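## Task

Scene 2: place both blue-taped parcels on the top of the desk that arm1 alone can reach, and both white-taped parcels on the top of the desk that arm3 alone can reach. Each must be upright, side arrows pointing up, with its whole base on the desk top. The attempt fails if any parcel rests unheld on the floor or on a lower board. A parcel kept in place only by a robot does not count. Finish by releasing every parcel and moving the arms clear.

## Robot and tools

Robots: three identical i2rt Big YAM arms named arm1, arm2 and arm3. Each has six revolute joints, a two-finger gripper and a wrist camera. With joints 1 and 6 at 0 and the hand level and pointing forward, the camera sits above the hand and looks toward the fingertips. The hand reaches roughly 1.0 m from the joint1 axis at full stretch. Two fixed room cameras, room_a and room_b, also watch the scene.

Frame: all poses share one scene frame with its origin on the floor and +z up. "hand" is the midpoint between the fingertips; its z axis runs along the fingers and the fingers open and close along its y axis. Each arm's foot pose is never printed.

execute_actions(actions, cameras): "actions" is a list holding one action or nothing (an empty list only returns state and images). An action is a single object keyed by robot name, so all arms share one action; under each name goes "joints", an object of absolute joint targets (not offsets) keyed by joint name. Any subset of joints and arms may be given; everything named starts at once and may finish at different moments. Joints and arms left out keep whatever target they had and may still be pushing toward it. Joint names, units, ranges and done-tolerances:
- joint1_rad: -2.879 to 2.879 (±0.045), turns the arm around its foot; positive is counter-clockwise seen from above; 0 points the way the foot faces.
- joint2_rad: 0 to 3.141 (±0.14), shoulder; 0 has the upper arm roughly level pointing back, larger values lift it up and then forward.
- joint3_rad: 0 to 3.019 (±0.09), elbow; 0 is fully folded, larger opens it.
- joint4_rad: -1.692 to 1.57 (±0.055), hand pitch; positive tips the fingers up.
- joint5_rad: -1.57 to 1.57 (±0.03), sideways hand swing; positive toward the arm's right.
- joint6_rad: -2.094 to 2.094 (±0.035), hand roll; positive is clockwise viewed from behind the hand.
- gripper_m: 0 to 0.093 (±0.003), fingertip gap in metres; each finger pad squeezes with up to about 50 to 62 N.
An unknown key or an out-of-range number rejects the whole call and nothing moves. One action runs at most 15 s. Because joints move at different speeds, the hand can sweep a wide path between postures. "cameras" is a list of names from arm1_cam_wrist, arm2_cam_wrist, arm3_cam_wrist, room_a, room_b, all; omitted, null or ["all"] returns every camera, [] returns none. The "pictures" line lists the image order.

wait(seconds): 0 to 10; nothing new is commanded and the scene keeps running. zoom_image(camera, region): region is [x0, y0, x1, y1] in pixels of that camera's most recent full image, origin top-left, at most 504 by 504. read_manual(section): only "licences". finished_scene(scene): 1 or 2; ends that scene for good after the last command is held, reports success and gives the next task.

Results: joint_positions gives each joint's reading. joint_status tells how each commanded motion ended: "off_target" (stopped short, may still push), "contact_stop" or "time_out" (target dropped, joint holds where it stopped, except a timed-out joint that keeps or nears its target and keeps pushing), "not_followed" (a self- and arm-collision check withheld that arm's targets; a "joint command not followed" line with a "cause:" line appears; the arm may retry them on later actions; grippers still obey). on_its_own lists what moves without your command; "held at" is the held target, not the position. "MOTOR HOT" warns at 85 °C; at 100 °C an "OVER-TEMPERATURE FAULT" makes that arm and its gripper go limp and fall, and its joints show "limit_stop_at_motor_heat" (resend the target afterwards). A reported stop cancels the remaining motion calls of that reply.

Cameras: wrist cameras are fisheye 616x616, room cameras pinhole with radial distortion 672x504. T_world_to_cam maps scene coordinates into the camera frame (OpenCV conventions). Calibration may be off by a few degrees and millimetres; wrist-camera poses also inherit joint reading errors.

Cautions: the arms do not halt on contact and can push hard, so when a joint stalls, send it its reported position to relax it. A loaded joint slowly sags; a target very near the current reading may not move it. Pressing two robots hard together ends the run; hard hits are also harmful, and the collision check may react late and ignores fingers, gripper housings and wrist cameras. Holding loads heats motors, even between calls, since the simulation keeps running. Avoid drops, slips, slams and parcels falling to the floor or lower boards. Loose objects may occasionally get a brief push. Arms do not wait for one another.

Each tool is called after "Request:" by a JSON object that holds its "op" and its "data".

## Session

Request:
{"op": "execute_actions", "data": {"actions": []}}

Scene clock: 0.00 s.
arm1.joint_positions: joint1_rad=-0.149 joint2_rad=+0.519 joint3_rad=+1.437 joint4_rad=-1.642 joint5_rad=-0.089 joint6_rad=+0.780 gripper_m=+0.094
arm1.joint_status: not commanded
arm1.hand: x=-0.8929 y=-0.8411 z=+1.3672 quat_wxyz=(-0.410, -0.784, -0.461, +0.067) (m; scene frame)
arm2.joint_positions: joint1_rad=-0.851 joint2_rad=+0.350 joint3_rad=+1.569 joint4_rad=-1.162 joint5_rad=+0.275 joint6_rad=-0.248 gripper_m=+0.095
arm2.joint_status: not commanded
arm2.hand: x=+0.2465 y=-0.1403 z=+1.6442 quat_wxyz=(-0.645, +0.443, -0.531, -0.326) (m; scene frame)
arm3.joint_positions: joint1_rad=-0.567 joint2_rad=+0.611 joint3_rad=+1.477 joint4_rad=-1.247 joint5_rad=-0.048 joint6_rad=+0.738 gripper_m=+0.094
arm3.joint_status: not commanded
arm3.hand: x=+0.8587 y=+0.7144 z=+1.5233 quat_wxyz=(-0.559, -0.638, -0.524, +0.067) (m; scene frame)
pictures: arm1_cam_wrist, arm2_cam_wrist, arm3_cam_wrist, room_a, room_b
camera_calibration (this result's frames):
arm1_cam_wrist: T_world_to_cam=[[-0.780442, 0.230094, -0.581349, 0.287847], [0.295067, 0.955307, -0.0180143, 1.10224], [0.551222, -0.185596, -0.813455, 1.5724], [0, 0, 0, 1]] pos_world=[-0.967328, -0.82738, 1.46627]
arm2_cam_wrist: T_world_to_cam=[[0.886966, -0.405697, 0.220682, -0.637335], [-0.059714, -0.57457, -0.816274, 1.2836], [0.457958, 0.71083, -0.53385, 0.989027], [0, 0, 0, 1]] pos_world=[0.189011, -0.224075, 1.71641]
arm3_cam_wrist: T_world_to_cam=[[-0.743543, -0.181992, -0.643446, 1.75275], [0.054857, 0.942407, -0.32994, -0.215174], [0.666434, -0.280622, -0.690736, 0.802062], [0, 0, 0, 1]] pos_world=[0.780529, 0.746844, 1.61082]
Images, in order (width x height): arm1_cam_wrist 616x616, arm2_cam_wrist 616x616, arm3_cam_wrist 616x616, room_a 672x504, room_b 672x504.

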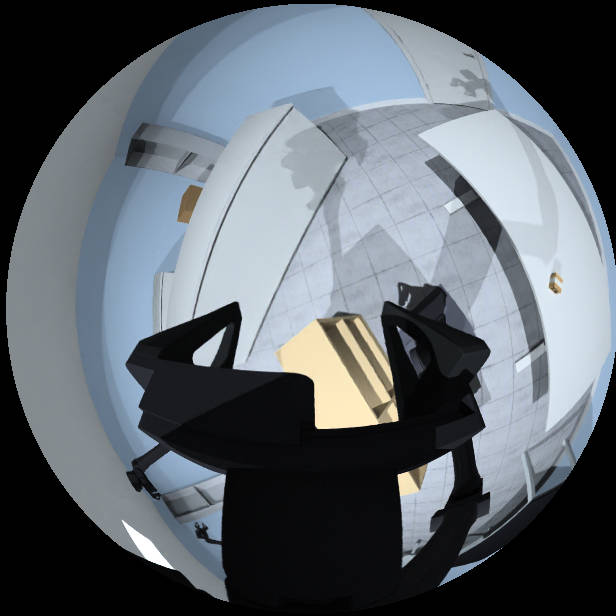

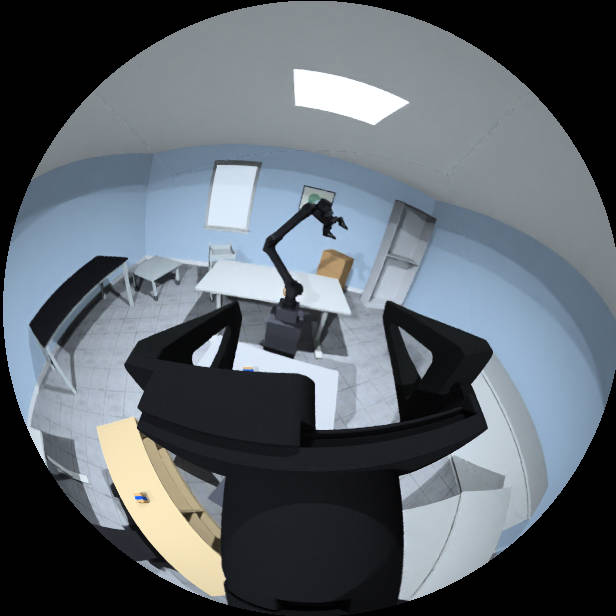

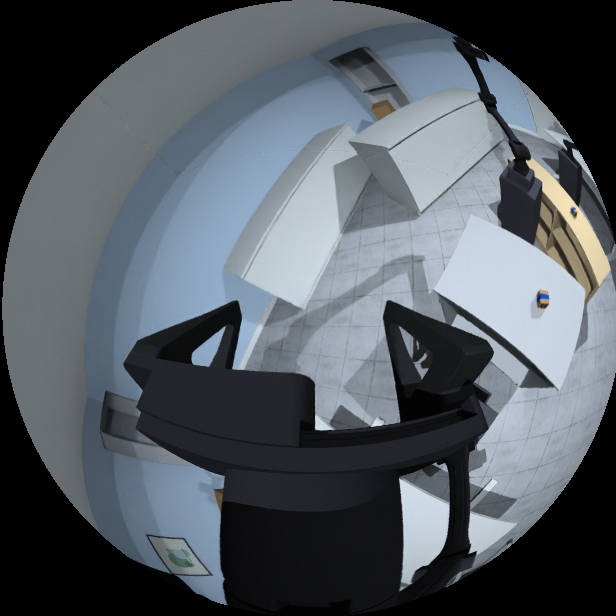

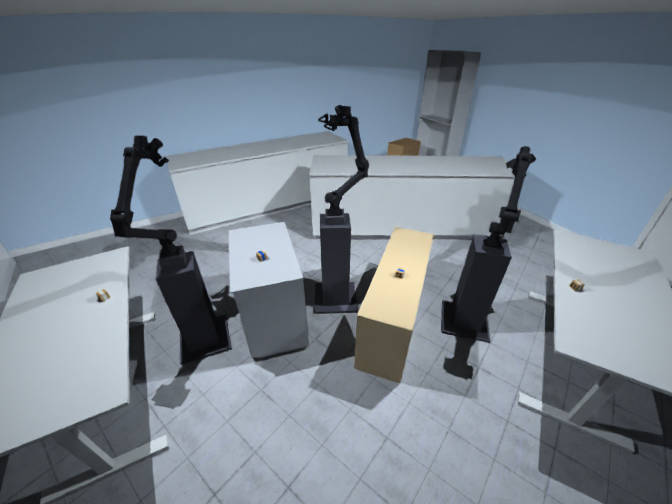

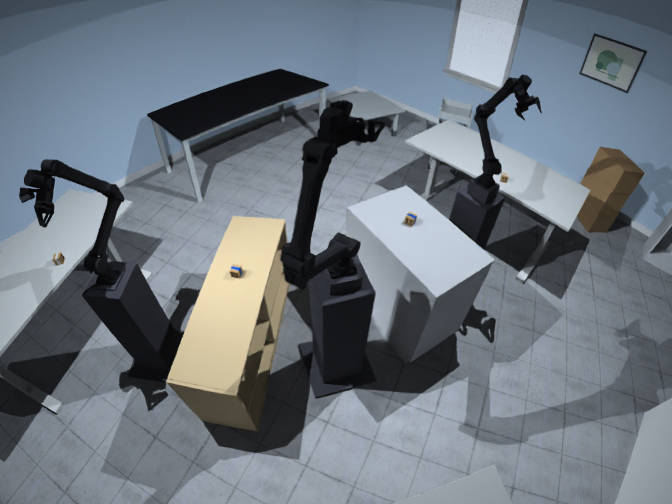

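Request:
{"op": "zoom_image", "data": {"camera": "room_a", "region": [80, 275, 130, 315]}}

Request:
{"op": "zoom_image", "data": {"camera": "room_a", "region": [375, 255, 425, 295]}}

Request:
{"op": "zoom_image", "data": {"camera": "room_a", "region": [550, 265, 600, 305]}}

Request:
{"op": "zoom_image", "data": {"camera": "room_b", "region": [385, 200, 435, 240]}}

Request:
{"op": "zoom_image", "data": {"camera": "room_b", "region": [480, 160, 530, 200]}}

Request:
{"op": "zoom_image", "data": {"camera": "room_b", "region": [210, 250, 260, 290]}}

Region (80, 275, 130, 315) of room_a's 672x504 image, scaled by 10.080, with more detail than that image has; it fills the top 403 rows of this view, and the rest is white.

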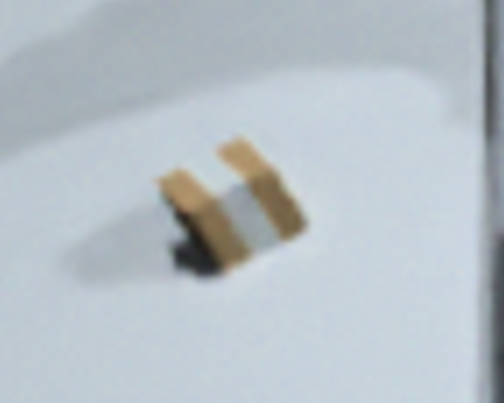

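Region (375, 255, 425, 295) of room_a's 672x504 image, scaled by 10.080, with more detail than that image has; it fills the top 403 rows of this view, and the rest is white.

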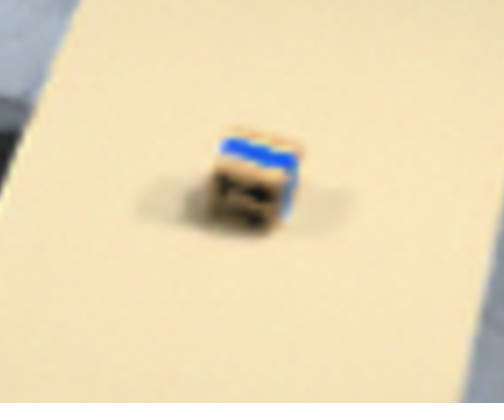

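Region (550, 265, 600, 305) of room_a's 672x504 image, scaled by 10.080, with more detail than that image has; it fills the top 403 rows of this view, and the rest is white.

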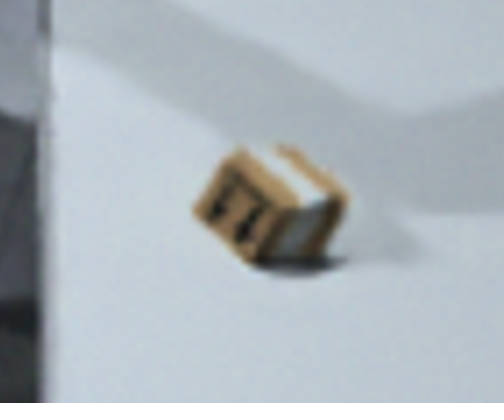

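Region (385, 200, 435, 240) of room_b's 672x504 image, scaled by 10.080, with more detail than that image has; it fills the top 403 rows of this view, and the rest is white.

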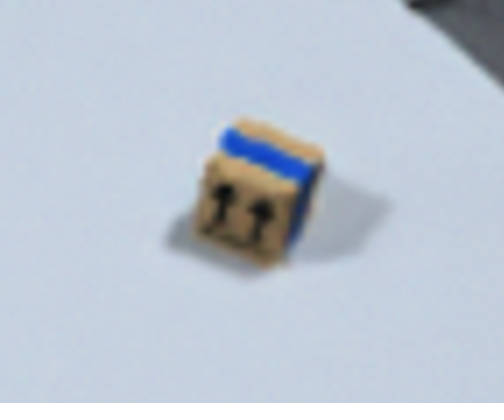

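Region (480, 160, 530, 200) of room_b's 672x504 image, scaled by 10.080, with more detail than that image has; it fills the top 403 rows of this view, and the rest is white.

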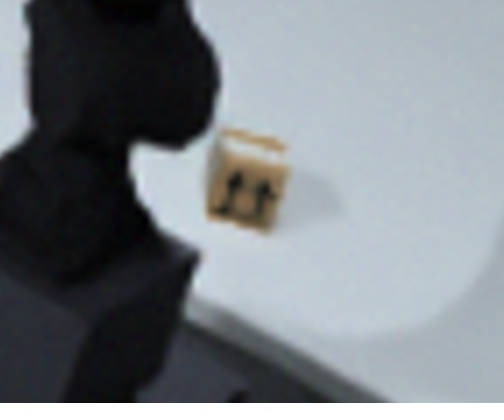

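Region (210, 250, 260, 290) of room_b's 672x504 image, scaled by 10.080, with more detail than that image has; it fills the top 403 rows of this view, and the rest is white.

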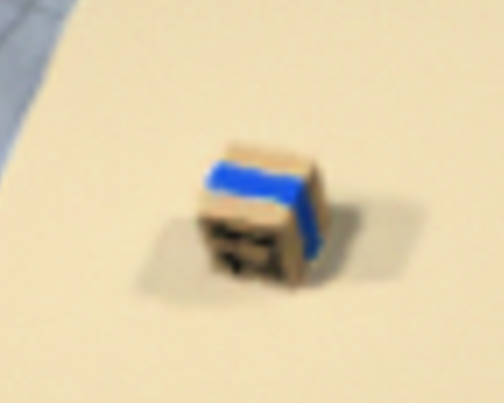

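Request:
{"op": "execute_actions", "data": {"actions": [{"arm1":{"joints":{"joint1_rad":-1.9,"joint2_rad":2.07,"joint3_rad":1.71,"joint4_rad":-1.17,"joint5_rad":0,"joint6_rad":0.4}},"arm2":{"joints":{"joint1_rad":-0.97,"joint2_rad":2.16,"joint3_rad":1.66,"joint4_rad":-1.03,"joint5_rad":0,"joint6_rad":0}}}], "cameras": ["arm1_cam_wrist","arm2_cam_wrist"]}}

Scene clock: 6.97 s.
arm1.joint_positions: joint1_rad=-1.895 joint2_rad=+2.055 joint3_rad=+1.693 joint4_rad=-1.165 joint5_rad=+0.001 joint6_rad=+0.409 gripper_m=+0.094
arm1.joint_status: all done
arm1.hand: x=-1.5579 y=-0.7459 z=+0.8906 quat_wxyz=(-0.004, -0.985, +0.172, +0.013) (m; scene frame)
arm2.joint_positions: joint1_rad=-0.964 joint2_rad=+2.159 joint3_rad=+1.654 joint4_rad=-1.029 joint5_rad=+0.004 joint6_rad=-0.008 gripper_m=+0.095
arm2.joint_status: all done
arm2.hand: x=+0.3401 y=+0.4132 z=+0.9200 quat_wxyz=(-0.010, +0.618, -0.786, -0.009) (m; scene frame)
arm3.joint_positions: joint1_rad=-0.567 joint2_rad=+0.611 joint3_rad=+1.477 joint4_rad=-1.247 joint5_rad=-0.048 joint6_rad=+0.738 gripper_m=+0.094
arm3.joint_status: not commanded
arm3.hand: x=+0.8587 y=+0.7144 z=+1.5233 quat_wxyz=(-0.559, -0.638, -0.524, +0.067) (m; scene frame)
pictures: arm1_cam_wrist, arm2_cam_wrist
camera_calibration (this result's frames):
arm1_cam_wrist: T_world_to_cam=[[0.330774, 0.943569, -0.0162953, 1.23002], [0.784506, -0.265334, 0.560489, 0.535702], [0.524537, -0.198179, -0.828001, 1.531], [0, 0, 0, 1]] pos_world=[-1.63019, -0.715056, 0.987459]
arm2_cam_wrist: T_world_to_cam=[[0.970617, -0.240486, 0.00827614, -0.237349], [-0.202969, -0.799755, 0.564974, -0.112856], [-0.129249, -0.550053, -0.825067, 1.15479], [0, 0, 0, 1]] pos_world=[0.356725, 0.48786, 1.0185]
Images, in order (width x height): arm1_cam_wrist 616x616, arm2_cam_wrist 616x616.

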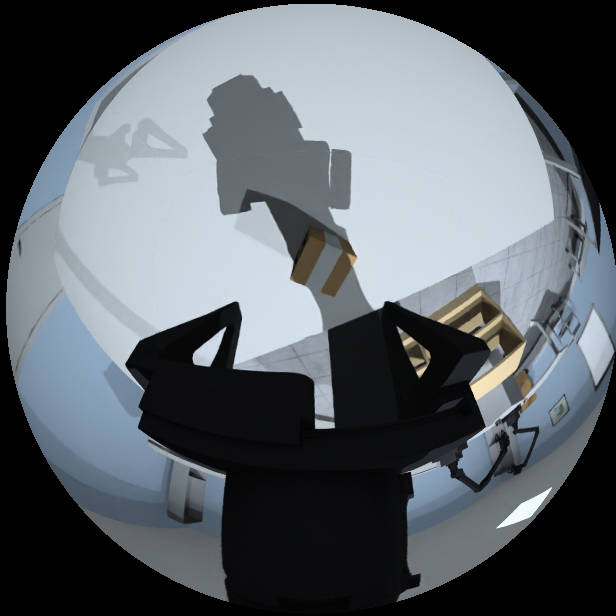

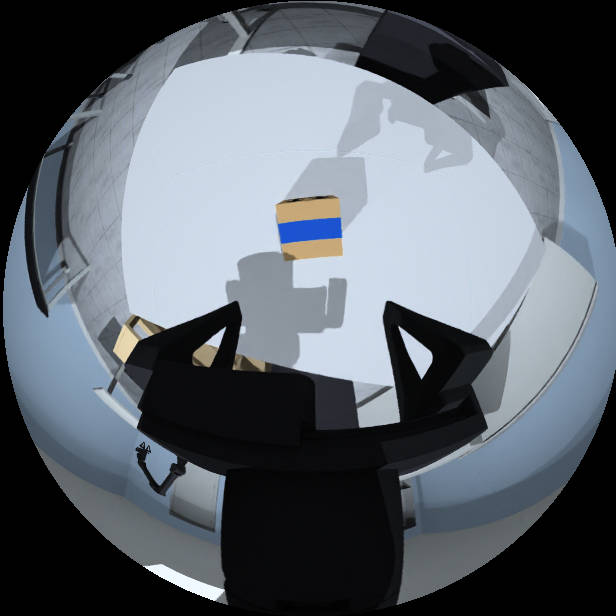

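Request:
{"op": "execute_actions", "data": {"actions": [{"arm1":{"joints":{"joint1_rad":-1.92,"joint2_rad":2.12,"joint3_rad":1.56,"joint4_rad":-0.97,"joint6_rad":0.81}},"arm2":{"joints":{"joint2_rad":2.39,"joint3_rad":1.83,"joint4_rad":-0.96,"joint6_rad":-0.11}}}], "cameras": ["arm1_cam_wrist","arm2_cam_wrist"]}}

Scene clock: 9.97 s.
arm1.joint_positions: joint1_rad=-1.918 joint2_rad=+2.116 joint3_rad=+1.551 joint4_rad=-0.984 joint5_rad=+0.001 joint6_rad=+0.800 gripper_m=+0.094
arm1.joint_status: all done
arm1.hand: x=-1.5353 y=-0.7304 z=+0.8062 quat_wxyz=(-0.001, -0.929, +0.371, +0.002) (m; scene frame)
arm2.joint_positions: joint1_rad=-0.964 joint2_rad=+2.396 joint3_rad=+1.801 joint4_rad=-0.963 joint5_rad=+0.004 joint6_rad=-0.102 gripper_m=+0.095
arm2.joint_status: all done
arm2.hand: x=+0.3475 y=+0.4454 z=+0.8200 quat_wxyz=(-0.001, +0.655, -0.756, -0.002) (m; scene frame)
arm3.joint_positions: joint1_rad=-0.567 joint2_rad=+0.611 joint3_rad=+1.477 joint4_rad=-1.247 joint5_rad=-0.048 joint6_rad=+0.738 gripper_m=+0.094
arm3.joint_status: not commanded
arm3.hand: x=+0.8587 y=+0.7144 z=+1.5233 quat_wxyz=(-0.559, -0.638, -0.524, +0.067) (m; scene frame)
pictures: arm1_cam_wrist, arm2_cam_wrist
camera_calibration (this result's frames):
arm1_cam_wrist: T_world_to_cam=[[0.683371, 0.730018, -0.00877169, 1.58579], [0.599018, -0.553793, 0.578351, 0.0595079], [0.417349, -0.400483, -0.815741, 1.13012], [0, 0, 0, 1]] pos_world=[-1.59098, -0.672105, 0.901377]
arm2_cam_wrist: T_world_to_cam=[[0.989043, -0.147383, 0.00852718, -0.284041], [-0.124552, -0.802035, 0.584146, -0.0711314], [-0.0792541, -0.578807, -0.811604, 1.07532], [0, 0, 0, 1]] pos_world=[0.357292, 0.52349, 0.916706]
Images, in order (width x height): arm1_cam_wrist 616x616, arm2_cam_wrist 616x616.

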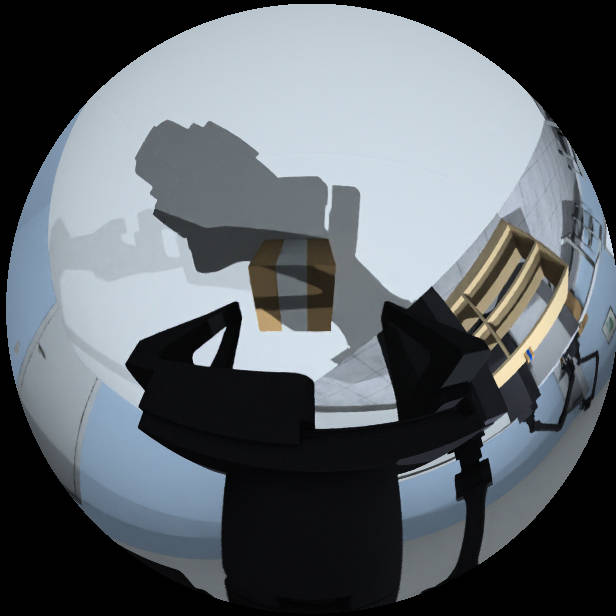

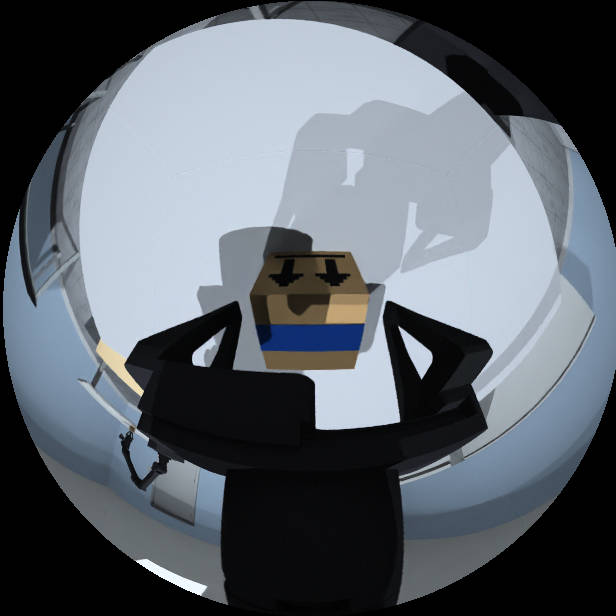

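Request:
{"op": "execute_actions", "data": {"actions": [{"arm1":{"joints":{"joint1_rad":-1.892,"joint2_rad":2.2,"joint4_rad":-0.89}},"arm2":{"joints":{"joint2_rad":2.43,"joint4_rad":-0.94}}}], "cameras": ["arm1_cam_wrist"]}}

Request:
{"op": "execute_actions", "data": {"actions": [{"arm1":{"joints":{"gripper_m":0.035}},"arm2":{"joints":{"gripper_m":0.035}}}], "cameras": ["arm1_cam_wrist","arm2_cam_wrist"]}}

Scene clock: 12.83 s.
arm1.joint_positions: joint1_rad=-1.893 joint2_rad=+2.187 joint3_rad=+1.551 joint4_rad=-0.903 joint5_rad=+0.001 joint6_rad=+0.801 gripper_m=+0.094
arm1.joint_status: all done
arm1.hand: x=-1.5405 y=-0.7463 z=+0.7649 quat_wxyz=(-0.004, -0.933, +0.360, +0.006) (m; scene frame)
arm2.joint_positions: joint1_rad=-0.964 joint2_rad=+2.399 joint3_rad=+1.801 joint4_rad=-0.951 joint5_rad=+0.004 joint6_rad=-0.102 gripper_m=+0.095
arm2.joint_status: all done
arm2.hand: x=+0.3481 y=+0.4477 z=+0.8183 quat_wxyz=(-0.005, +0.655, -0.756, -0.005) (m; scene frame)
arm3.joint_positions: joint1_rad=-0.567 joint2_rad=+0.611 joint3_rad=+1.477 joint4_rad=-1.247 joint5_rad=-0.048 joint6_rad=+0.738 gripper_m=+0.094
arm3.joint_status: not commanded
arm3.hand: x=+0.8587 y=+0.7144 z=+1.5233 quat_wxyz=(-0.559, -0.638, -0.524, +0.067) (m; scene frame)
pictures: arm1_cam_wrist
camera_calibration (this result's frames):
arm1_cam_wrist: T_world_to_cam=[[0.664973, 0.746709, -0.0153714, 1.58973], [0.617611, -0.538201, 0.573495, 0.1217], [0.419961, -0.390853, -0.819065, 1.1059], [0, 0, 0, 1]] pos_world=[-1.59673, -0.689324, 0.860448]
Images, in order (width x height): arm1_cam_wrist 616x616.

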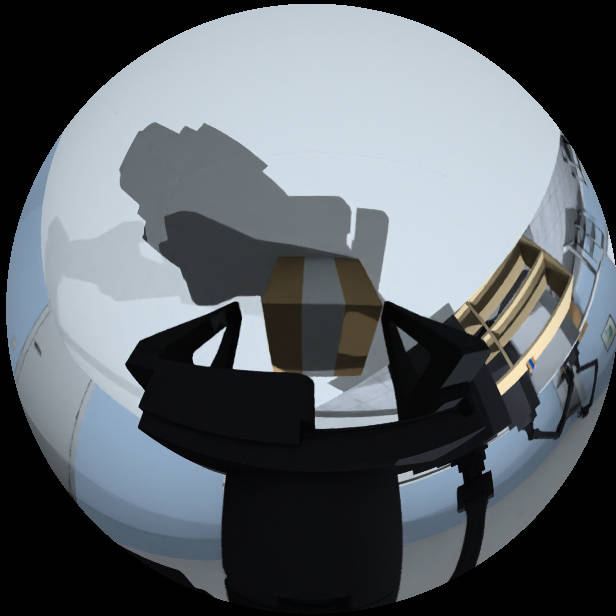

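Scene clock: 13.47 s.
arm1.joint_positions: joint1_rad=-1.893 joint2_rad=+2.187 joint3_rad=+1.551 joint4_rad=-0.903 joint5_rad=+0.001 joint6_rad=+0.801 gripper_m=+0.053
arm1.joint_status: gripper_m off_target (ended at +0.053, target +0.035)
arm1.hand: x=-1.5406 y=-0.7463 z=+0.7649 quat_wxyz=(-0.004, -0.933, +0.360, +0.006) (m; scene frame)
arm2.joint_positions: joint1_rad=-0.964 joint2_rad=+2.399 joint3_rad=+1.801 joint4_rad=-0.951 joint5_rad=+0.003 joint6_rad=-0.103 gripper_m=+0.053
arm2.joint_status: gripper_m off_target (ended at +0.053, target +0.035)
arm2.hand: x=+0.3480 y=+0.4477 z=+0.8183 quat_wxyz=(-0.004, +0.655, -0.756, -0.005) (m; scene frame)
arm3.joint_positions: joint1_rad=-0.567 joint2_rad=+0.611 joint3_rad=+1.477 joint4_rad=-1.247 joint5_rad=-0.048 joint6_rad=+0.738 gripper_m=+0.094
arm3.joint_status: not commanded
arm3.hand: x=+0.8587 y=+0.7144 z=+1.5233 quat_wxyz=(-0.559, -0.638, -0.524, +0.067) (m; scene frame)
pictures: arm1_cam_wrist, arm2_cam_wrist
camera_calibration (this result's frames):
arm1_cam_wrist: T_world_to_cam=[[0.665253, 0.746454, -0.0156466, 1.59025], [0.617623, -0.53842, 0.573277, 0.121775], [0.419501, -0.391038, -0.819212, 1.10521], [0, 0, 0, 1]] pos_world=[-1.59676, -0.689306, 0.860469]
arm2_cam_wrist: T_world_to_cam=[[0.989132, -0.146769, 0.00874033, -0.284599], [-0.124955, -0.807813, 0.576043, -0.058834], [-0.0774846, -0.570874, -0.817373, 1.0759], [0, 0, 0, 1]] pos_world=[0.35752, 0.524908, 0.915792]
Images, in order (width x height): arm1_cam_wrist 616x616, arm2_cam_wrist 616x616.

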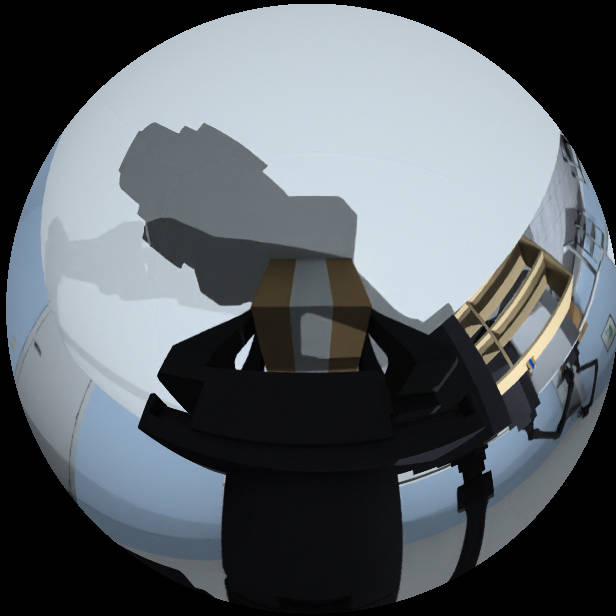

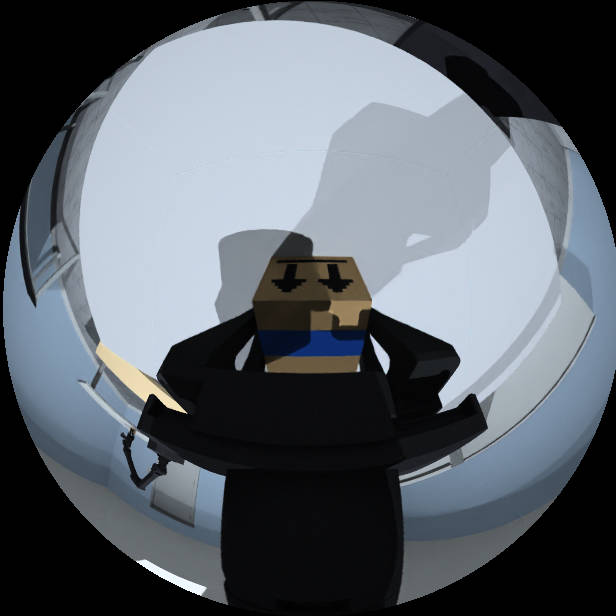

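Request:
{"op": "execute_actions", "data": {"actions": [{"arm1":{"joints":{"joint2_rad":1.5,"joint4_rad":-1.2}},"arm2":{"joints":{"joint2_rad":2.2}}}], "cameras": []}}

Request:
{"op": "execute_actions", "data": {"actions": [{"arm1":{"joints":{"joint1_rad":0.4,"joint6_rad":0}},"arm2":{"joints":{"joint1_rad":1.6,"joint4_rad":-0.77,"joint6_rad":0.5}}}], "cameras": []}}

Request:
{"op": "execute_actions", "data": {"actions": [{"arm2":{"joints":{"joint2_rad":2.63,"joint3_rad":1.85,"joint4_rad":-0.74}}}], "cameras": ["arm2_cam_wrist","room_a","room_b"]}}

Scene clock: 17.27 s.
arm1.joint_positions: joint1_rad=-1.893 joint2_rad=+1.491 joint3_rad=+1.546 joint4_rad=-1.188 joint5_rad=+0.001 joint6_rad=+0.801 gripper_m=+0.053
arm1.joint_status: all done
arm1.hand: x=-1.4810 y=-0.7414 z=+1.1501 quat_wxyz=(-0.088, -0.912, +0.352, +0.189) (m; scene frame)
arm2.joint_positions: joint1_rad=-0.964 joint2_rad=+2.181 joint3_rad=+1.809 joint4_rad=-0.947 joint5_rad=+0.003 joint6_rad=-0.103 gripper_m=+0.053
arm2.joint_status: all done
arm2.hand: x=+0.3598 y=+0.4913 z=+0.9671 quat_wxyz=(-0.098, +0.650, -0.750, -0.071) (m; scene frame)
arm3.joint_positions: joint1_rad=-0.567 joint2_rad=+0.611 joint3_rad=+1.477 joint4_rad=-1.247 joint5_rad=-0.048 joint6_rad=+0.738 gripper_m=+0.094
arm3.joint_status: not commanded
arm3.hand: x=+0.8587 y=+0.7144 z=+1.5233 quat_wxyz=(-0.559, -0.638, -0.524, +0.067) (m; scene frame)
pictures: none
No camera images: the call's "cameras" was empty. Leave "cameras" out to get every camera's image.

Scene clock: 19.87 s.
arm1.joint_positions: joint1_rad=+0.407 joint2_rad=+1.501 joint3_rad=+1.546 joint4_rad=-1.188 joint5_rad=-0.001 joint6_rad=+0.008 gripper_m=+0.053
arm1.joint_status: all done
arm1.hand: x=-0.5475 y=-1.0897 z=+1.1615 quat_wxyz=(-0.205, -0.374, -0.901, +0.076) (m; scene frame)
arm2.joint_positions: joint1_rad=+1.604 joint2_rad=+2.185 joint3_rad=+1.809 joint4_rad=-0.769 joint5_rad=-0.002 joint6_rad=+0.493 gripper_m=+0.054
arm2.joint_status: all done
arm2.hand: x=-0.3633 y=-0.7124 z=+0.9938 quat_wxyz=(+0.127, +0.968, +0.126, -0.176) (m; scene frame)
arm3.joint_positions: joint1_rad=-0.567 joint2_rad=+0.611 joint3_rad=+1.477 joint4_rad=-1.247 joint5_rad=-0.048 joint6_rad=+0.738 gripper_m=+0.094
arm3.joint_status: not commanded
arm3.hand: x=+0.8587 y=+0.7144 z=+1.5233 quat_wxyz=(-0.559, -0.638, -0.524, +0.067) (m; scene frame)
pictures: none
No camera images: the call's "cameras" was empty. Leave "cameras" out to get every camera's image.

Scene clock: 21.40 s.
arm1.joint_positions: joint1_rad=+0.407 joint2_rad=+1.501 joint3_rad=+1.546 joint4_rad=-1.188 joint5_rad=-0.001 joint6_rad=+0.008 gripper_m=+0.053
arm1.joint_status: not commanded
arm1.hand: x=-0.5475 y=-1.0897 z=+1.1615 quat_wxyz=(-0.205, -0.374, -0.901, +0.076) (m; scene frame)
arm2.joint_positions: joint1_rad=+1.604 joint2_rad=+2.635 joint3_rad=+1.823 joint4_rad=-0.742 joint5_rad=-0.002 joint6_rad=+0.493 gripper_m=+0.054
arm2.joint_status: all done
arm2.hand: x=-0.2931 y=-0.6466 z=+0.6878 quat_wxyz=(+0.009, +0.992, +0.129, -0.011) (m; scene frame)
arm3.joint_positions: joint1_rad=-0.567 joint2_rad=+0.611 joint3_rad=+1.477 joint4_rad=-1.247 joint5_rad=-0.048 joint6_rad=+0.738 gripper_m=+0.094
arm3.joint_status: not commanded
arm3.hand: x=+0.8587 y=+0.7144 z=+1.5233 quat_wxyz=(-0.559, -0.638, -0.524, +0.067) (m; scene frame)
pictures: arm2_cam_wrist, room_a, room_b
camera_calibration (this result's frames):
arm2_cam_wrist: T_world_to_cam=[[-0.250823, 0.968025, -0.00396886, 0.556181], [0.796384, 0.208676, 0.567651, -0.0147068], [0.550328, 0.139219, -0.82326, 0.941979], [0, 0, 0, 1]] pos_world=[-0.367183, -0.666469, 0.78605]
Images, in order (width x height): arm2_cam_wrist 616x616, room_a 672x504, room_b 672x504.

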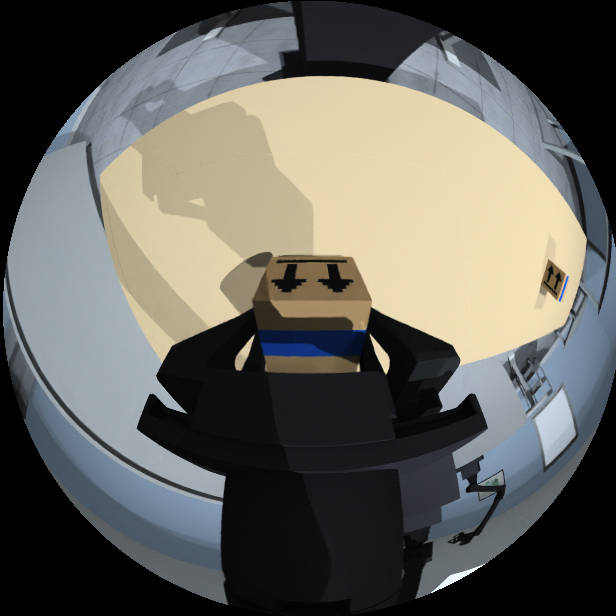

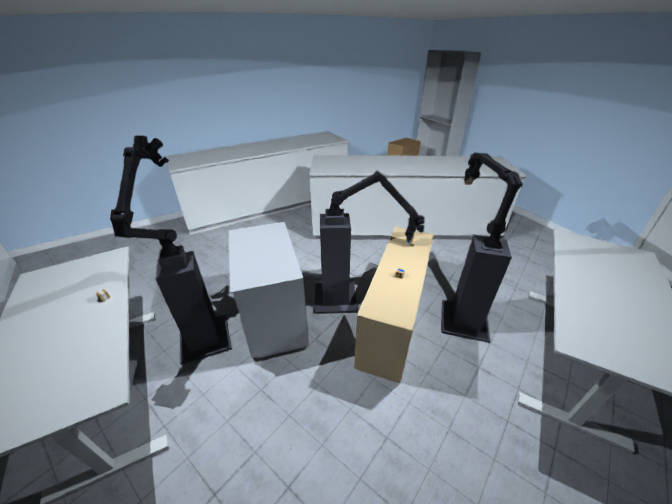

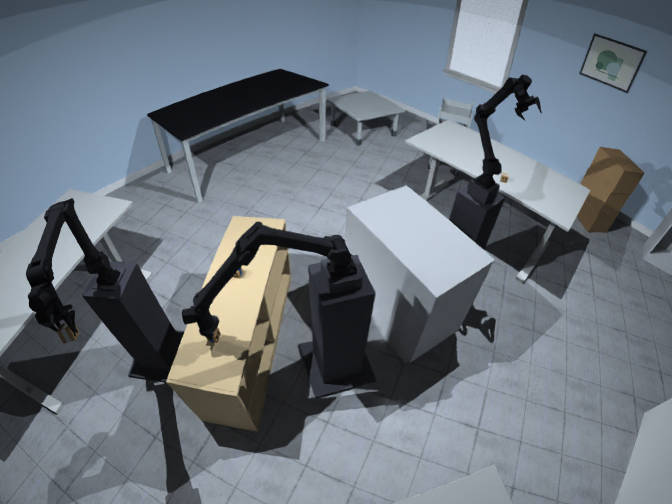

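Expected contact near z 0.65.

Request:
{"op": "execute_actions", "data": {"actions": [{"arm2":{"joints":{"joint2_rad":2.71,"joint4_rad":-0.67}}}], "cameras": ["arm2_cam_wrist"]}}

Scene clock: 23.13 s.
arm1.joint_positions: joint1_rad=+0.407 joint2_rad=+1.501 joint3_rad=+1.546 joint4_rad=-1.188 joint5_rad=-0.001 joint6_rad=+0.008 gripper_m=+0.053
arm1.joint_status: not commanded
arm1.hand: x=-0.5475 y=-1.0897 z=+1.1615 quat_wxyz=(-0.205, -0.374, -0.901, +0.076) (m; scene frame)
arm2.joint_positions: joint1_rad=+1.604 joint2_rad=+2.698 joint3_rad=+1.824 joint4_rad=-0.679 joint5_rad=-0.002 joint6_rad=+0.493 gripper_m=+0.054
arm2.joint_status: all done
arm2.hand: x=-0.2859 y=-0.6398 z=+0.6486 quat_wxyz=(+0.009, +0.992, +0.129, -0.011) (m; scene frame)
arm3.joint_positions: joint1_rad=-0.567 joint2_rad=+0.611 joint3_rad=+1.477 joint4_rad=-1.247 joint5_rad=-0.048 joint6_rad=+0.738 gripper_m=+0.094
arm3.joint_status: not commanded
arm3.hand: x=+0.8587 y=+0.7144 z=+1.5233 quat_wxyz=(-0.559, -0.638, -0.524, +0.067) (m; scene frame)
pictures: arm2_cam_wrist
camera_calibration (this result's frames):
arm2_cam_wrist: T_world_to_cam=[[-0.250817, 0.968026, -0.00418079, 0.551372], [0.797008, 0.208953, 0.566672, 0.00139953], [0.549427, 0.138799, -0.823933, 0.90473], [0, 0, 0, 1]] pos_world=[-0.359905, -0.65961, 0.746949]
Images, in order (width x height): arm2_cam_wrist 616x616.

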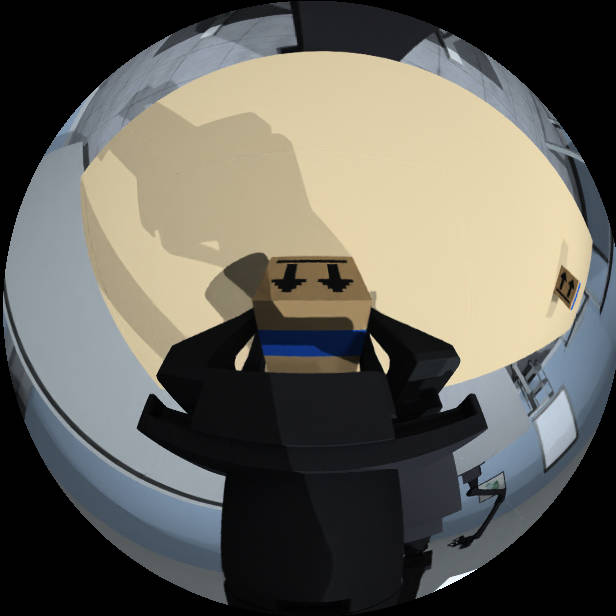

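Request:
{"op": "execute_actions", "data": {"actions": [{"arm2":{"joints":{"gripper_m":0.093}}}], "cameras": []}}

Request:
{"op": "execute_actions", "data": {"actions": [{"arm2":{"joints":{"joint2_rad":2.3,"joint3_rad":1.6,"joint4_rad":-0.9}}}], "cameras": []}}

Request:
{"op": "execute_actions", "data": {"actions": [{"arm2":{"joints":{"joint1_rad":0.2,"joint2_rad":2.1,"joint4_rad":-1.3,"joint6_rad":0}},"arm1":{"joints":{"joint1_rad":0.8}}}], "cameras": []}}

Request:
{"op": "execute_actions", "data": {"actions": [{"arm1":{"joints":{"joint1_rad":1.6,"joint2_rad":2.3,"joint3_rad":1.89,"joint4_rad":-0.91}}}], "cameras": []}}

Request:
{"op": "execute_actions", "data": {"actions": [{"arm1":{"joints":{"joint2_rad":2.51,"joint4_rad":-0.89}}}], "cameras": ["arm1_cam_wrist","room_b"]}}

Scene clock: 25.73 s.
arm1.joint_positions: joint1_rad=+0.407 joint2_rad=+1.501 joint3_rad=+1.546 joint4_rad=-1.188 joint5_rad=-0.001 joint6_rad=+0.008 gripper_m=+0.053
arm1.joint_status: not commanded
arm1.hand: x=-0.5475 y=-1.0897 z=+1.1615 quat_wxyz=(-0.205, -0.374, -0.901, +0.076) (m; scene frame)
arm2.joint_positions: joint1_rad=+1.604 joint2_rad=+2.698 joint3_rad=+1.824 joint4_rad=-0.679 joint5_rad=-0.002 joint6_rad=+0.494 gripper_m=+0.093
arm2.joint_status: all done
arm2.hand: x=-0.2859 y=-0.6398 z=+0.6486 quat_wxyz=(+0.009, +0.992, +0.129, -0.011) (m; scene frame)
arm3.joint_positions: joint1_rad=-0.567 joint2_rad=+0.611 joint3_rad=+1.477 joint4_rad=-1.247 joint5_rad=-0.048 joint6_rad=+0.738 gripper_m=+0.094
arm3.joint_status: not commanded
arm3.hand: x=+0.8587 y=+0.7144 z=+1.5233 quat_wxyz=(-0.559, -0.638, -0.524, +0.067) (m; scene frame)
pictures: none
No camera images: the call's "cameras" was empty. Leave "cameras" out to get every camera's image.

Scene clock: 27.20 s.
arm1.joint_positions: joint1_rad=+0.407 joint2_rad=+1.501 joint3_rad=+1.546 joint4_rad=-1.188 joint5_rad=-0.001 joint6_rad=+0.008 gripper_m=+0.053
arm1.joint_status: not commanded
arm1.hand: x=-0.5475 y=-1.0897 z=+1.1615 quat_wxyz=(-0.205, -0.374, -0.901, +0.076) (m; scene frame)
arm2.joint_positions: joint1_rad=+1.604 joint2_rad=+2.279 joint3_rad=+1.599 joint4_rad=-0.893 joint5_rad=-0.002 joint6_rad=+0.494 gripper_m=+0.093
arm2.joint_status: all done
arm2.hand: x=-0.2650 y=-0.6203 z=+0.8433 quat_wxyz=(+0.003, +0.992, +0.129, -0.003) (m; scene frame)
arm3.joint_positions: joint1_rad=-0.567 joint2_rad=+0.611 joint3_rad=+1.477 joint4_rad=-1.247 joint5_rad=-0.048 joint6_rad=+0.738 gripper_m=+0.094
arm3.joint_status: not commanded
arm3.hand: x=+0.8587 y=+0.7144 z=+1.5233 quat_wxyz=(-0.559, -0.638, -0.524, +0.067) (m; scene frame)
pictures: none
No camera images: the call's "cameras" was empty. Leave "cameras" out to get every camera's image.

Scene clock: 28.93 s.
arm1.joint_positions: joint1_rad=+0.800 joint2_rad=+1.501 joint3_rad=+1.546 joint4_rad=-1.188 joint5_rad=-0.001 joint6_rad=+0.007 gripper_m=+0.053
arm1.joint_status: all done
arm1.hand: x=-0.4306 y=-0.9113 z=+1.1632 quat_wxyz=(-0.217, -0.190, -0.957, +0.038) (m; scene frame)
arm2.joint_positions: joint1_rad=+0.192 joint2_rad=+2.084 joint3_rad=+1.596 joint4_rad=-1.291 joint5_rad=+0.001 joint6_rad=+0.008 gripper_m=+0.093
arm2.joint_status: all done
arm2.hand: x=-0.2510 y=+0.1408 z=+0.9575 quat_wxyz=(+0.038, +0.940, -0.325, +0.096) (m; scene frame)
arm3.joint_positions: joint1_rad=-0.567 joint2_rad=+0.611 joint3_rad=+1.477 joint4_rad=-1.247 joint5_rad=-0.048 joint6_rad=+0.738 gripper_m=+0.094
arm3.joint_status: not commanded
arm3.hand: x=+0.8587 y=+0.7144 z=+1.5233 quat_wxyz=(-0.559, -0.638, -0.524, +0.067) (m; scene frame)
pictures: none
No camera images: the call's "cameras" was empty. Leave "cameras" out to get every camera's image.

Scene clock: 31.10 s.
arm1.joint_positions: joint1_rad=+1.600 joint2_rad=+2.321 joint3_rad=+1.856 joint4_rad=-0.908 joint5_rad=+0.000 joint6_rad=+0.006 gripper_m=+0.053
arm1.joint_status: all done
arm1.hand: x=-0.2729 y=-0.4167 z=+0.8080 quat_wxyz=(-0.105, +0.203, -0.973, -0.018) (m; scene frame)
arm2.joint_positions: joint1_rad=+0.192 joint2_rad=+2.084 joint3_rad=+1.596 joint4_rad=-1.291 joint5_rad=+0.001 joint6_rad=+0.008 gripper_m=+0.093
arm2.joint_status: not commanded
arm2.hand: x=-0.2510 y=+0.1408 z=+0.9575 quat_wxyz=(+0.038, +0.940, -0.325, +0.096) (m; scene frame)
arm3.joint_positions: joint1_rad=-0.567 joint2_rad=+0.611 joint3_rad=+1.477 joint4_rad=-1.247 joint5_rad=-0.048 joint6_rad=+0.738 gripper_m=+0.094
arm3.joint_status: not commanded
arm3.hand: x=+0.8587 y=+0.7144 z=+1.5233 quat_wxyz=(-0.559, -0.638, -0.524, +0.067) (m; scene frame)
pictures: none
No camera images: the call's "cameras" was empty. Leave "cameras" out to get every camera's image.

Scene clock: 32.23 s.
arm1.joint_positions: joint1_rad=+1.600 joint2_rad=+2.530 joint3_rad=+1.870 joint4_rad=-0.898 joint5_rad=+0.000 joint6_rad=+0.006 gripper_m=+0.053
arm1.joint_status: all done
arm1.hand: x=-0.3108 y=-0.4347 z=+0.6703 quat_wxyz=(-0.014, +0.204, -0.979, +0.001) (m; scene frame)
arm2.joint_positions: joint1_rad=+0.192 joint2_rad=+2.084 joint3_rad=+1.596 joint4_rad=-1.291 joint5_rad=+0.001 joint6_rad=+0.008 gripper_m=+0.093
arm2.joint_status: not commanded
arm2.hand: x=-0.2510 y=+0.1408 z=+0.9575 quat_wxyz=(+0.038, +0.940, -0.325, +0.096) (m; scene frame)
arm3.joint_positions: joint1_rad=-0.567 joint2_rad=+0.611 joint3_rad=+1.477 joint4_rad=-1.247 joint5_rad=-0.048 joint6_rad=+0.738 gripper_m=+0.094
arm3.joint_status: not commanded
arm3.hand: x=+0.8587 y=+0.7144 z=+1.5233 quat_wxyz=(-0.559, -0.638, -0.524, +0.067) (m; scene frame)
pictures: arm1_cam_wrist, room_b
camera_calibration (this result's frames):
arm1_cam_wrist: T_world_to_cam=[[0.40616, -0.913792, 0.0042363, -0.277508], [-0.758929, -0.334738, 0.55855, -0.745207], [-0.50898, -0.230076, -0.82946, 0.421923], [0, 0, 0, 1]] pos_world=[-0.238096, -0.405959, 0.767379]
Images, in order (width x height): arm1_cam_wrist 616x616, room_b 672x504.

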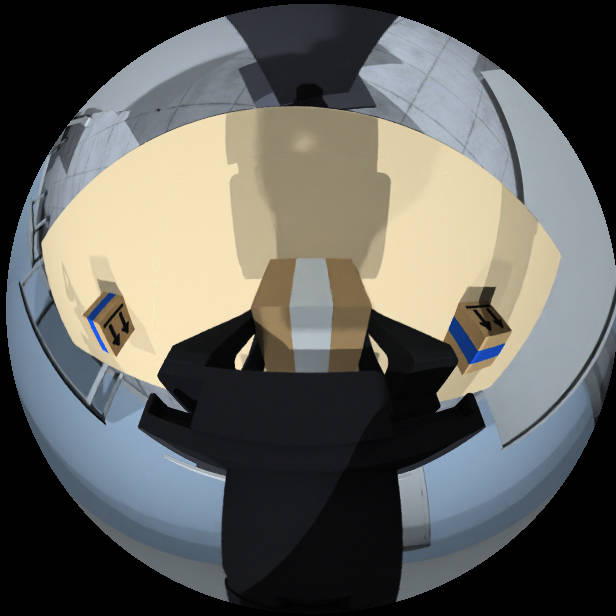

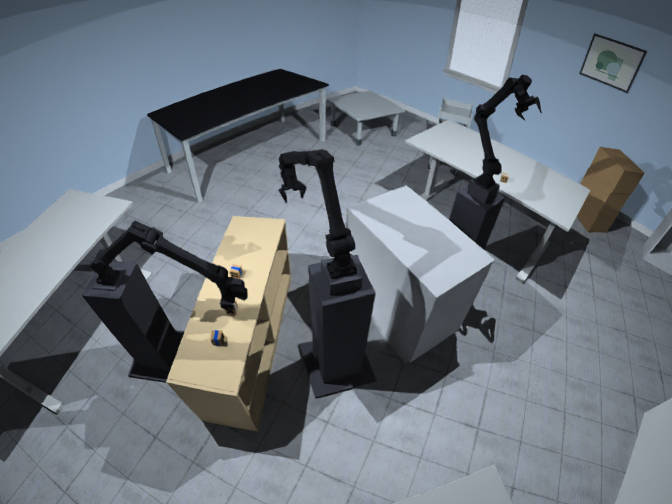

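Request:
{"op": "execute_actions", "data": {"actions": [{"arm1":{"joints":{"joint2_rad":2.575,"joint4_rad":-0.87}}}], "cameras": []}}

Request:
{"op": "execute_actions", "data": {"actions": [{"arm1":{"joints":{"gripper_m":0.093,"joint2_rad":2.56}}}], "cameras": []}}

Request:
{"op": "execute_actions", "data": {"actions": [{"arm1":{"joints":{"joint2_rad":2.38,"joint3_rad":1.74,"joint4_rad":-0.945}}}], "cameras": []}}

Request:
{"op": "execute_actions", "data": {"actions": [{"arm1":{"joints":{"joint1_rad":1.318,"joint6_rad":-0.14}}}], "cameras": ["arm1_cam_wrist"]}}

Scene clock: 34.33 s.
arm1.joint_positions: joint1_rad=+1.600 joint2_rad=+2.551 joint3_rad=+1.870 joint4_rad=-0.883 joint5_rad=+0.000 joint6_rad=+0.006 gripper_m=+0.053
arm1.joint_status: all done
arm1.hand: x=-0.3133 y=-0.4360 z=+0.6566 quat_wxyz=(-0.012, +0.204, -0.979, +0.002) (m; scene frame)
arm2.joint_positions: joint1_rad=+0.192 joint2_rad=+2.084 joint3_rad=+1.596 joint4_rad=-1.291 joint5_rad=+0.001 joint6_rad=+0.008 gripper_m=+0.093
arm2.joint_status: not commanded
arm2.hand: x=-0.2510 y=+0.1408 z=+0.9575 quat_wxyz=(+0.038, +0.940, -0.325, +0.096) (m; scene frame)
arm3.joint_positions: joint1_rad=-0.567 joint2_rad=+0.611 joint3_rad=+1.477 joint4_rad=-1.247 joint5_rad=-0.048 joint6_rad=+0.738 gripper_m=+0.094
arm3.joint_status: not commanded
arm3.hand: x=+0.8587 y=+0.7144 z=+1.5233 quat_wxyz=(-0.559, -0.638, -0.524, +0.067) (m; scene frame)
pictures: none
No camera images: the call's "cameras" was empty. Leave "cameras" out to get every camera's image.

Scene clock: 34.97 s.
arm1.joint_positions: joint1_rad=+1.600 joint2_rad=+2.551 joint3_rad=+1.870 joint4_rad=-0.883 joint5_rad=+0.000 joint6_rad=+0.006 gripper_m=+0.093
arm1.joint_status: all done
arm1.hand: x=-0.3133 y=-0.4360 z=+0.6566 quat_wxyz=(-0.012, +0.204, -0.979, +0.002) (m; scene frame)
arm2.joint_positions: joint1_rad=+0.192 joint2_rad=+2.084 joint3_rad=+1.596 joint4_rad=-1.291 joint5_rad=+0.001 joint6_rad=+0.008 gripper_m=+0.093
arm2.joint_status: not commanded
arm2.hand: x=-0.2510 y=+0.1408 z=+0.9575 quat_wxyz=(+0.038, +0.940, -0.325, +0.096) (m; scene frame)
arm3.joint_positions: joint1_rad=-0.567 joint2_rad=+0.611 joint3_rad=+1.477 joint4_rad=-1.247 joint5_rad=-0.048 joint6_rad=+0.738 gripper_m=+0.094
arm3.joint_status: not commanded
arm3.hand: x=+0.8587 y=+0.7144 z=+1.5233 quat_wxyz=(-0.559, -0.638, -0.524, +0.067) (m; scene frame)
pictures: none
No camera images: the call's "cameras" was empty. Leave "cameras" out to get every camera's image.

Scene clock: 36.27 s.
arm1.joint_positions: joint1_rad=+1.600 joint2_rad=+2.376 joint3_rad=+1.735 joint4_rad=-0.938 joint5_rad=+0.000 joint6_rad=+0.006 gripper_m=+0.093
arm1.joint_status: all done
arm1.hand: x=-0.3387 y=-0.4465 z=+0.7274 quat_wxyz=(-0.005, +0.204, -0.979, +0.003) (m; scene frame)
arm2.joint_positions: joint1_rad=+0.192 joint2_rad=+2.084 joint3_rad=+1.596 joint4_rad=-1.291 joint5_rad=+0.001 joint6_rad=+0.008 gripper_m=+0.093
arm2.joint_status: not commanded
arm2.hand: x=-0.2510 y=+0.1408 z=+0.9575 quat_wxyz=(+0.038, +0.940, -0.325, +0.096) (m; scene frame)
arm3.joint_positions: joint1_rad=-0.567 joint2_rad=+0.611 joint3_rad=+1.477 joint4_rad=-1.247 joint5_rad=-0.048 joint6_rad=+0.738 gripper_m=+0.094
arm3.joint_status: not commanded
arm3.hand: x=+0.8587 y=+0.7144 z=+1.5233 quat_wxyz=(-0.559, -0.638, -0.524, +0.067) (m; scene frame)
pictures: none
No camera images: the call's "cameras" was empty. Leave "cameras" out to get every camera's image.

Scene clock: 38.03 s.
arm1.joint_positions: joint1_rad=+1.321 joint2_rad=+2.376 joint3_rad=+1.735 joint4_rad=-0.938 joint5_rad=+0.000 joint6_rad=-0.131 gripper_m=+0.093
arm1.joint_status: all done
arm1.hand: x=-0.2898 y=-0.6188 z=+0.7285 quat_wxyz=(-0.005, +0.134, -0.991, +0.002) (m; scene frame)
arm2.joint_positions: joint1_rad=+0.192 joint2_rad=+2.084 joint3_rad=+1.596 joint4_rad=-1.291 joint5_rad=+0.001 joint6_rad=+0.008 gripper_m=+0.093
arm2.joint_status: not commanded
arm2.hand: x=-0.2510 y=+0.1408 z=+0.9575 quat_wxyz=(+0.038, +0.940, -0.325, +0.096) (m; scene frame)
arm3.joint_positions: joint1_rad=-0.567 joint2_rad=+0.611 joint3_rad=+1.477 joint4_rad=-1.247 joint5_rad=-0.048 joint6_rad=+0.738 gripper_m=+0.094
arm3.joint_status: not commanded
arm3.hand: x=+0.8587 y=+0.7144 z=+1.5233 quat_wxyz=(-0.559, -0.638, -0.524, +0.067) (m; scene frame)
pictures: arm1_cam_wrist
camera_calibration (this result's frames):
arm1_cam_wrist: T_world_to_cam=[[0.273527, -0.961864, 0.000909385, -0.520272], [-0.787728, -0.223465, 0.574063, -0.774186], [-0.551968, -0.157738, -0.81881, 0.463079], [0, 0, 0, 1]] pos_world=[-0.211934, -0.600389, 0.824079]
Images, in order (width x height): arm1_cam_wrist 616x616.

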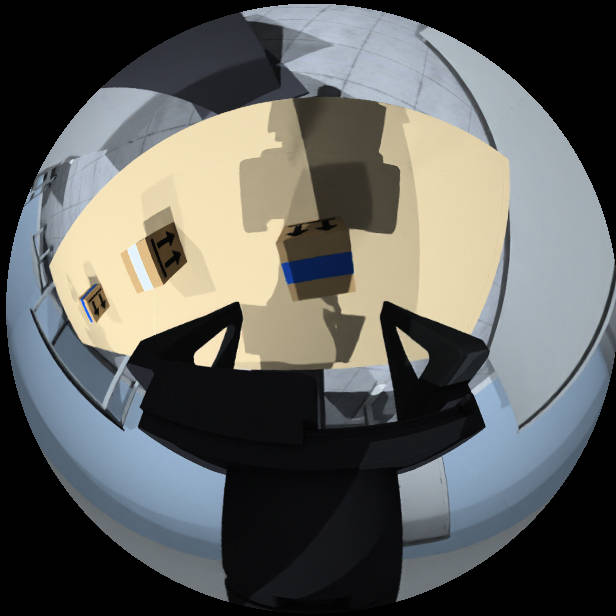

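Request:
{"op": "zoom_image", "data": {"camera": "arm1_cam_wrist", "region": [50, 180, 250, 350]}}

Request:
{"op": "execute_actions", "data": {"actions": [{"arm1":{"joints":{"joint2_rad":2.495,"joint3_rad":1.77,"joint4_rad":-0.81,"joint6_rad":-0.3}}}], "cameras": ["arm1_cam_wrist","room_a"]}}

Request:
{"op": "zoom_image", "data": {"camera": "room_a", "region": [370, 230, 440, 290]}}

Region (50, 180, 250, 350) of arm1_cam_wrist's 616x616 image, scaled by 2.520, with more detail than that image has; it fills the top 428 rows of this view, and the rest is white.

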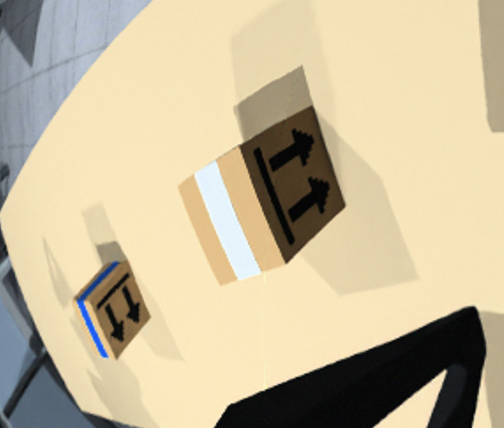

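Scene clock: 39.90 s.
arm1.joint_positions: joint1_rad=+1.321 joint2_rad=+2.490 joint3_rad=+1.745 joint4_rad=-0.823 joint5_rad=+0.000 joint6_rad=-0.290 gripper_m=+0.093
arm1.joint_status: all done
arm1.hand: x=-0.2896 y=-0.6191 z=+0.6597 quat_wxyz=(-0.009, +0.213, -0.977, +0.003) (m; scene frame)
arm2.joint_positions: joint1_rad=+0.192 joint2_rad=+2.084 joint3_rad=+1.596 joint4_rad=-1.291 joint5_rad=+0.001 joint6_rad=+0.008 gripper_m=+0.093
arm2.joint_status: not commanded
arm2.hand: x=-0.2510 y=+0.1408 z=+0.9575 quat_wxyz=(+0.038, +0.940, -0.325, +0.096) (m; scene frame)
arm3.joint_positions: joint1_rad=-0.567 joint2_rad=+0.611 joint3_rad=+1.477 joint4_rad=-1.247 joint5_rad=-0.048 joint6_rad=+0.738 gripper_m=+0.094
arm3.joint_status: not commanded
arm3.hand: x=+0.8587 y=+0.7144 z=+1.5233 quat_wxyz=(-0.559, -0.638, -0.524, +0.067) (m; scene frame)
pictures: arm1_cam_wrist, room_a
camera_calibration (this result's frames):
arm1_cam_wrist: T_world_to_cam=[[0.422776, -0.906221, 0.00497183, -0.445498], [-0.747441, -0.345588, 0.567363, -0.7941], [-0.512438, -0.243583, -0.823453, 0.368218], [0, 0, 0, 1]] pos_world=[-0.216508, -0.58846, 0.755968]
Images, in order (width x height): arm1_cam_wrist 616x616, room_a 672x504.

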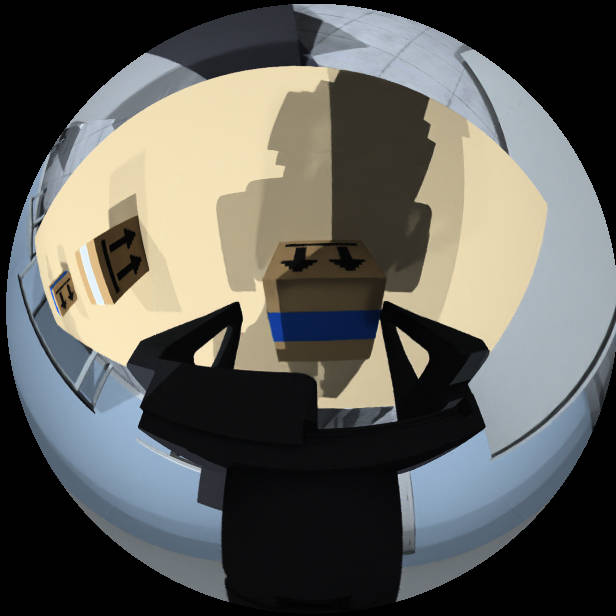

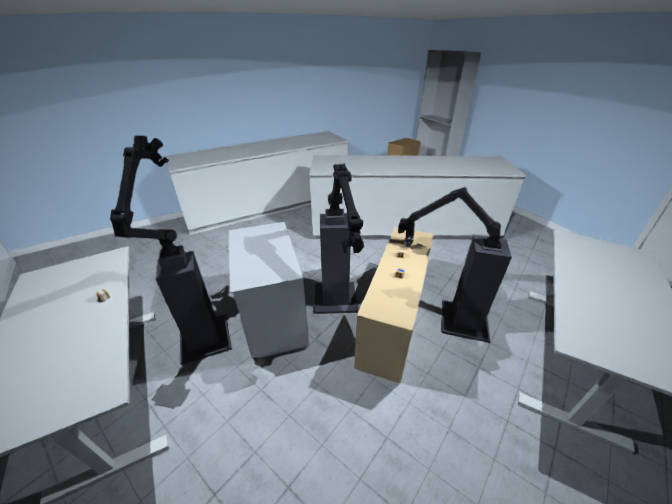

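Region (370, 230, 440, 290) of room_a's 672x504 image, scaled by 7.200, with more detail than that image has; it fills the top 432 rows of this view, and the rest is white.

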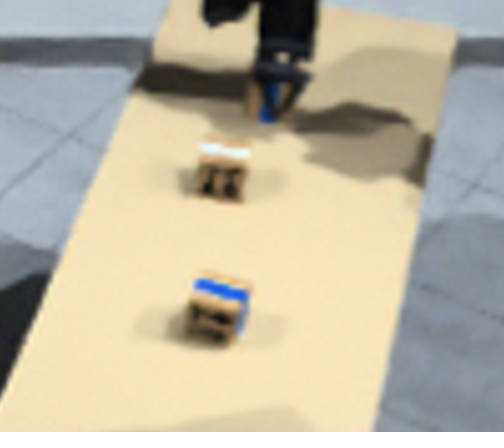

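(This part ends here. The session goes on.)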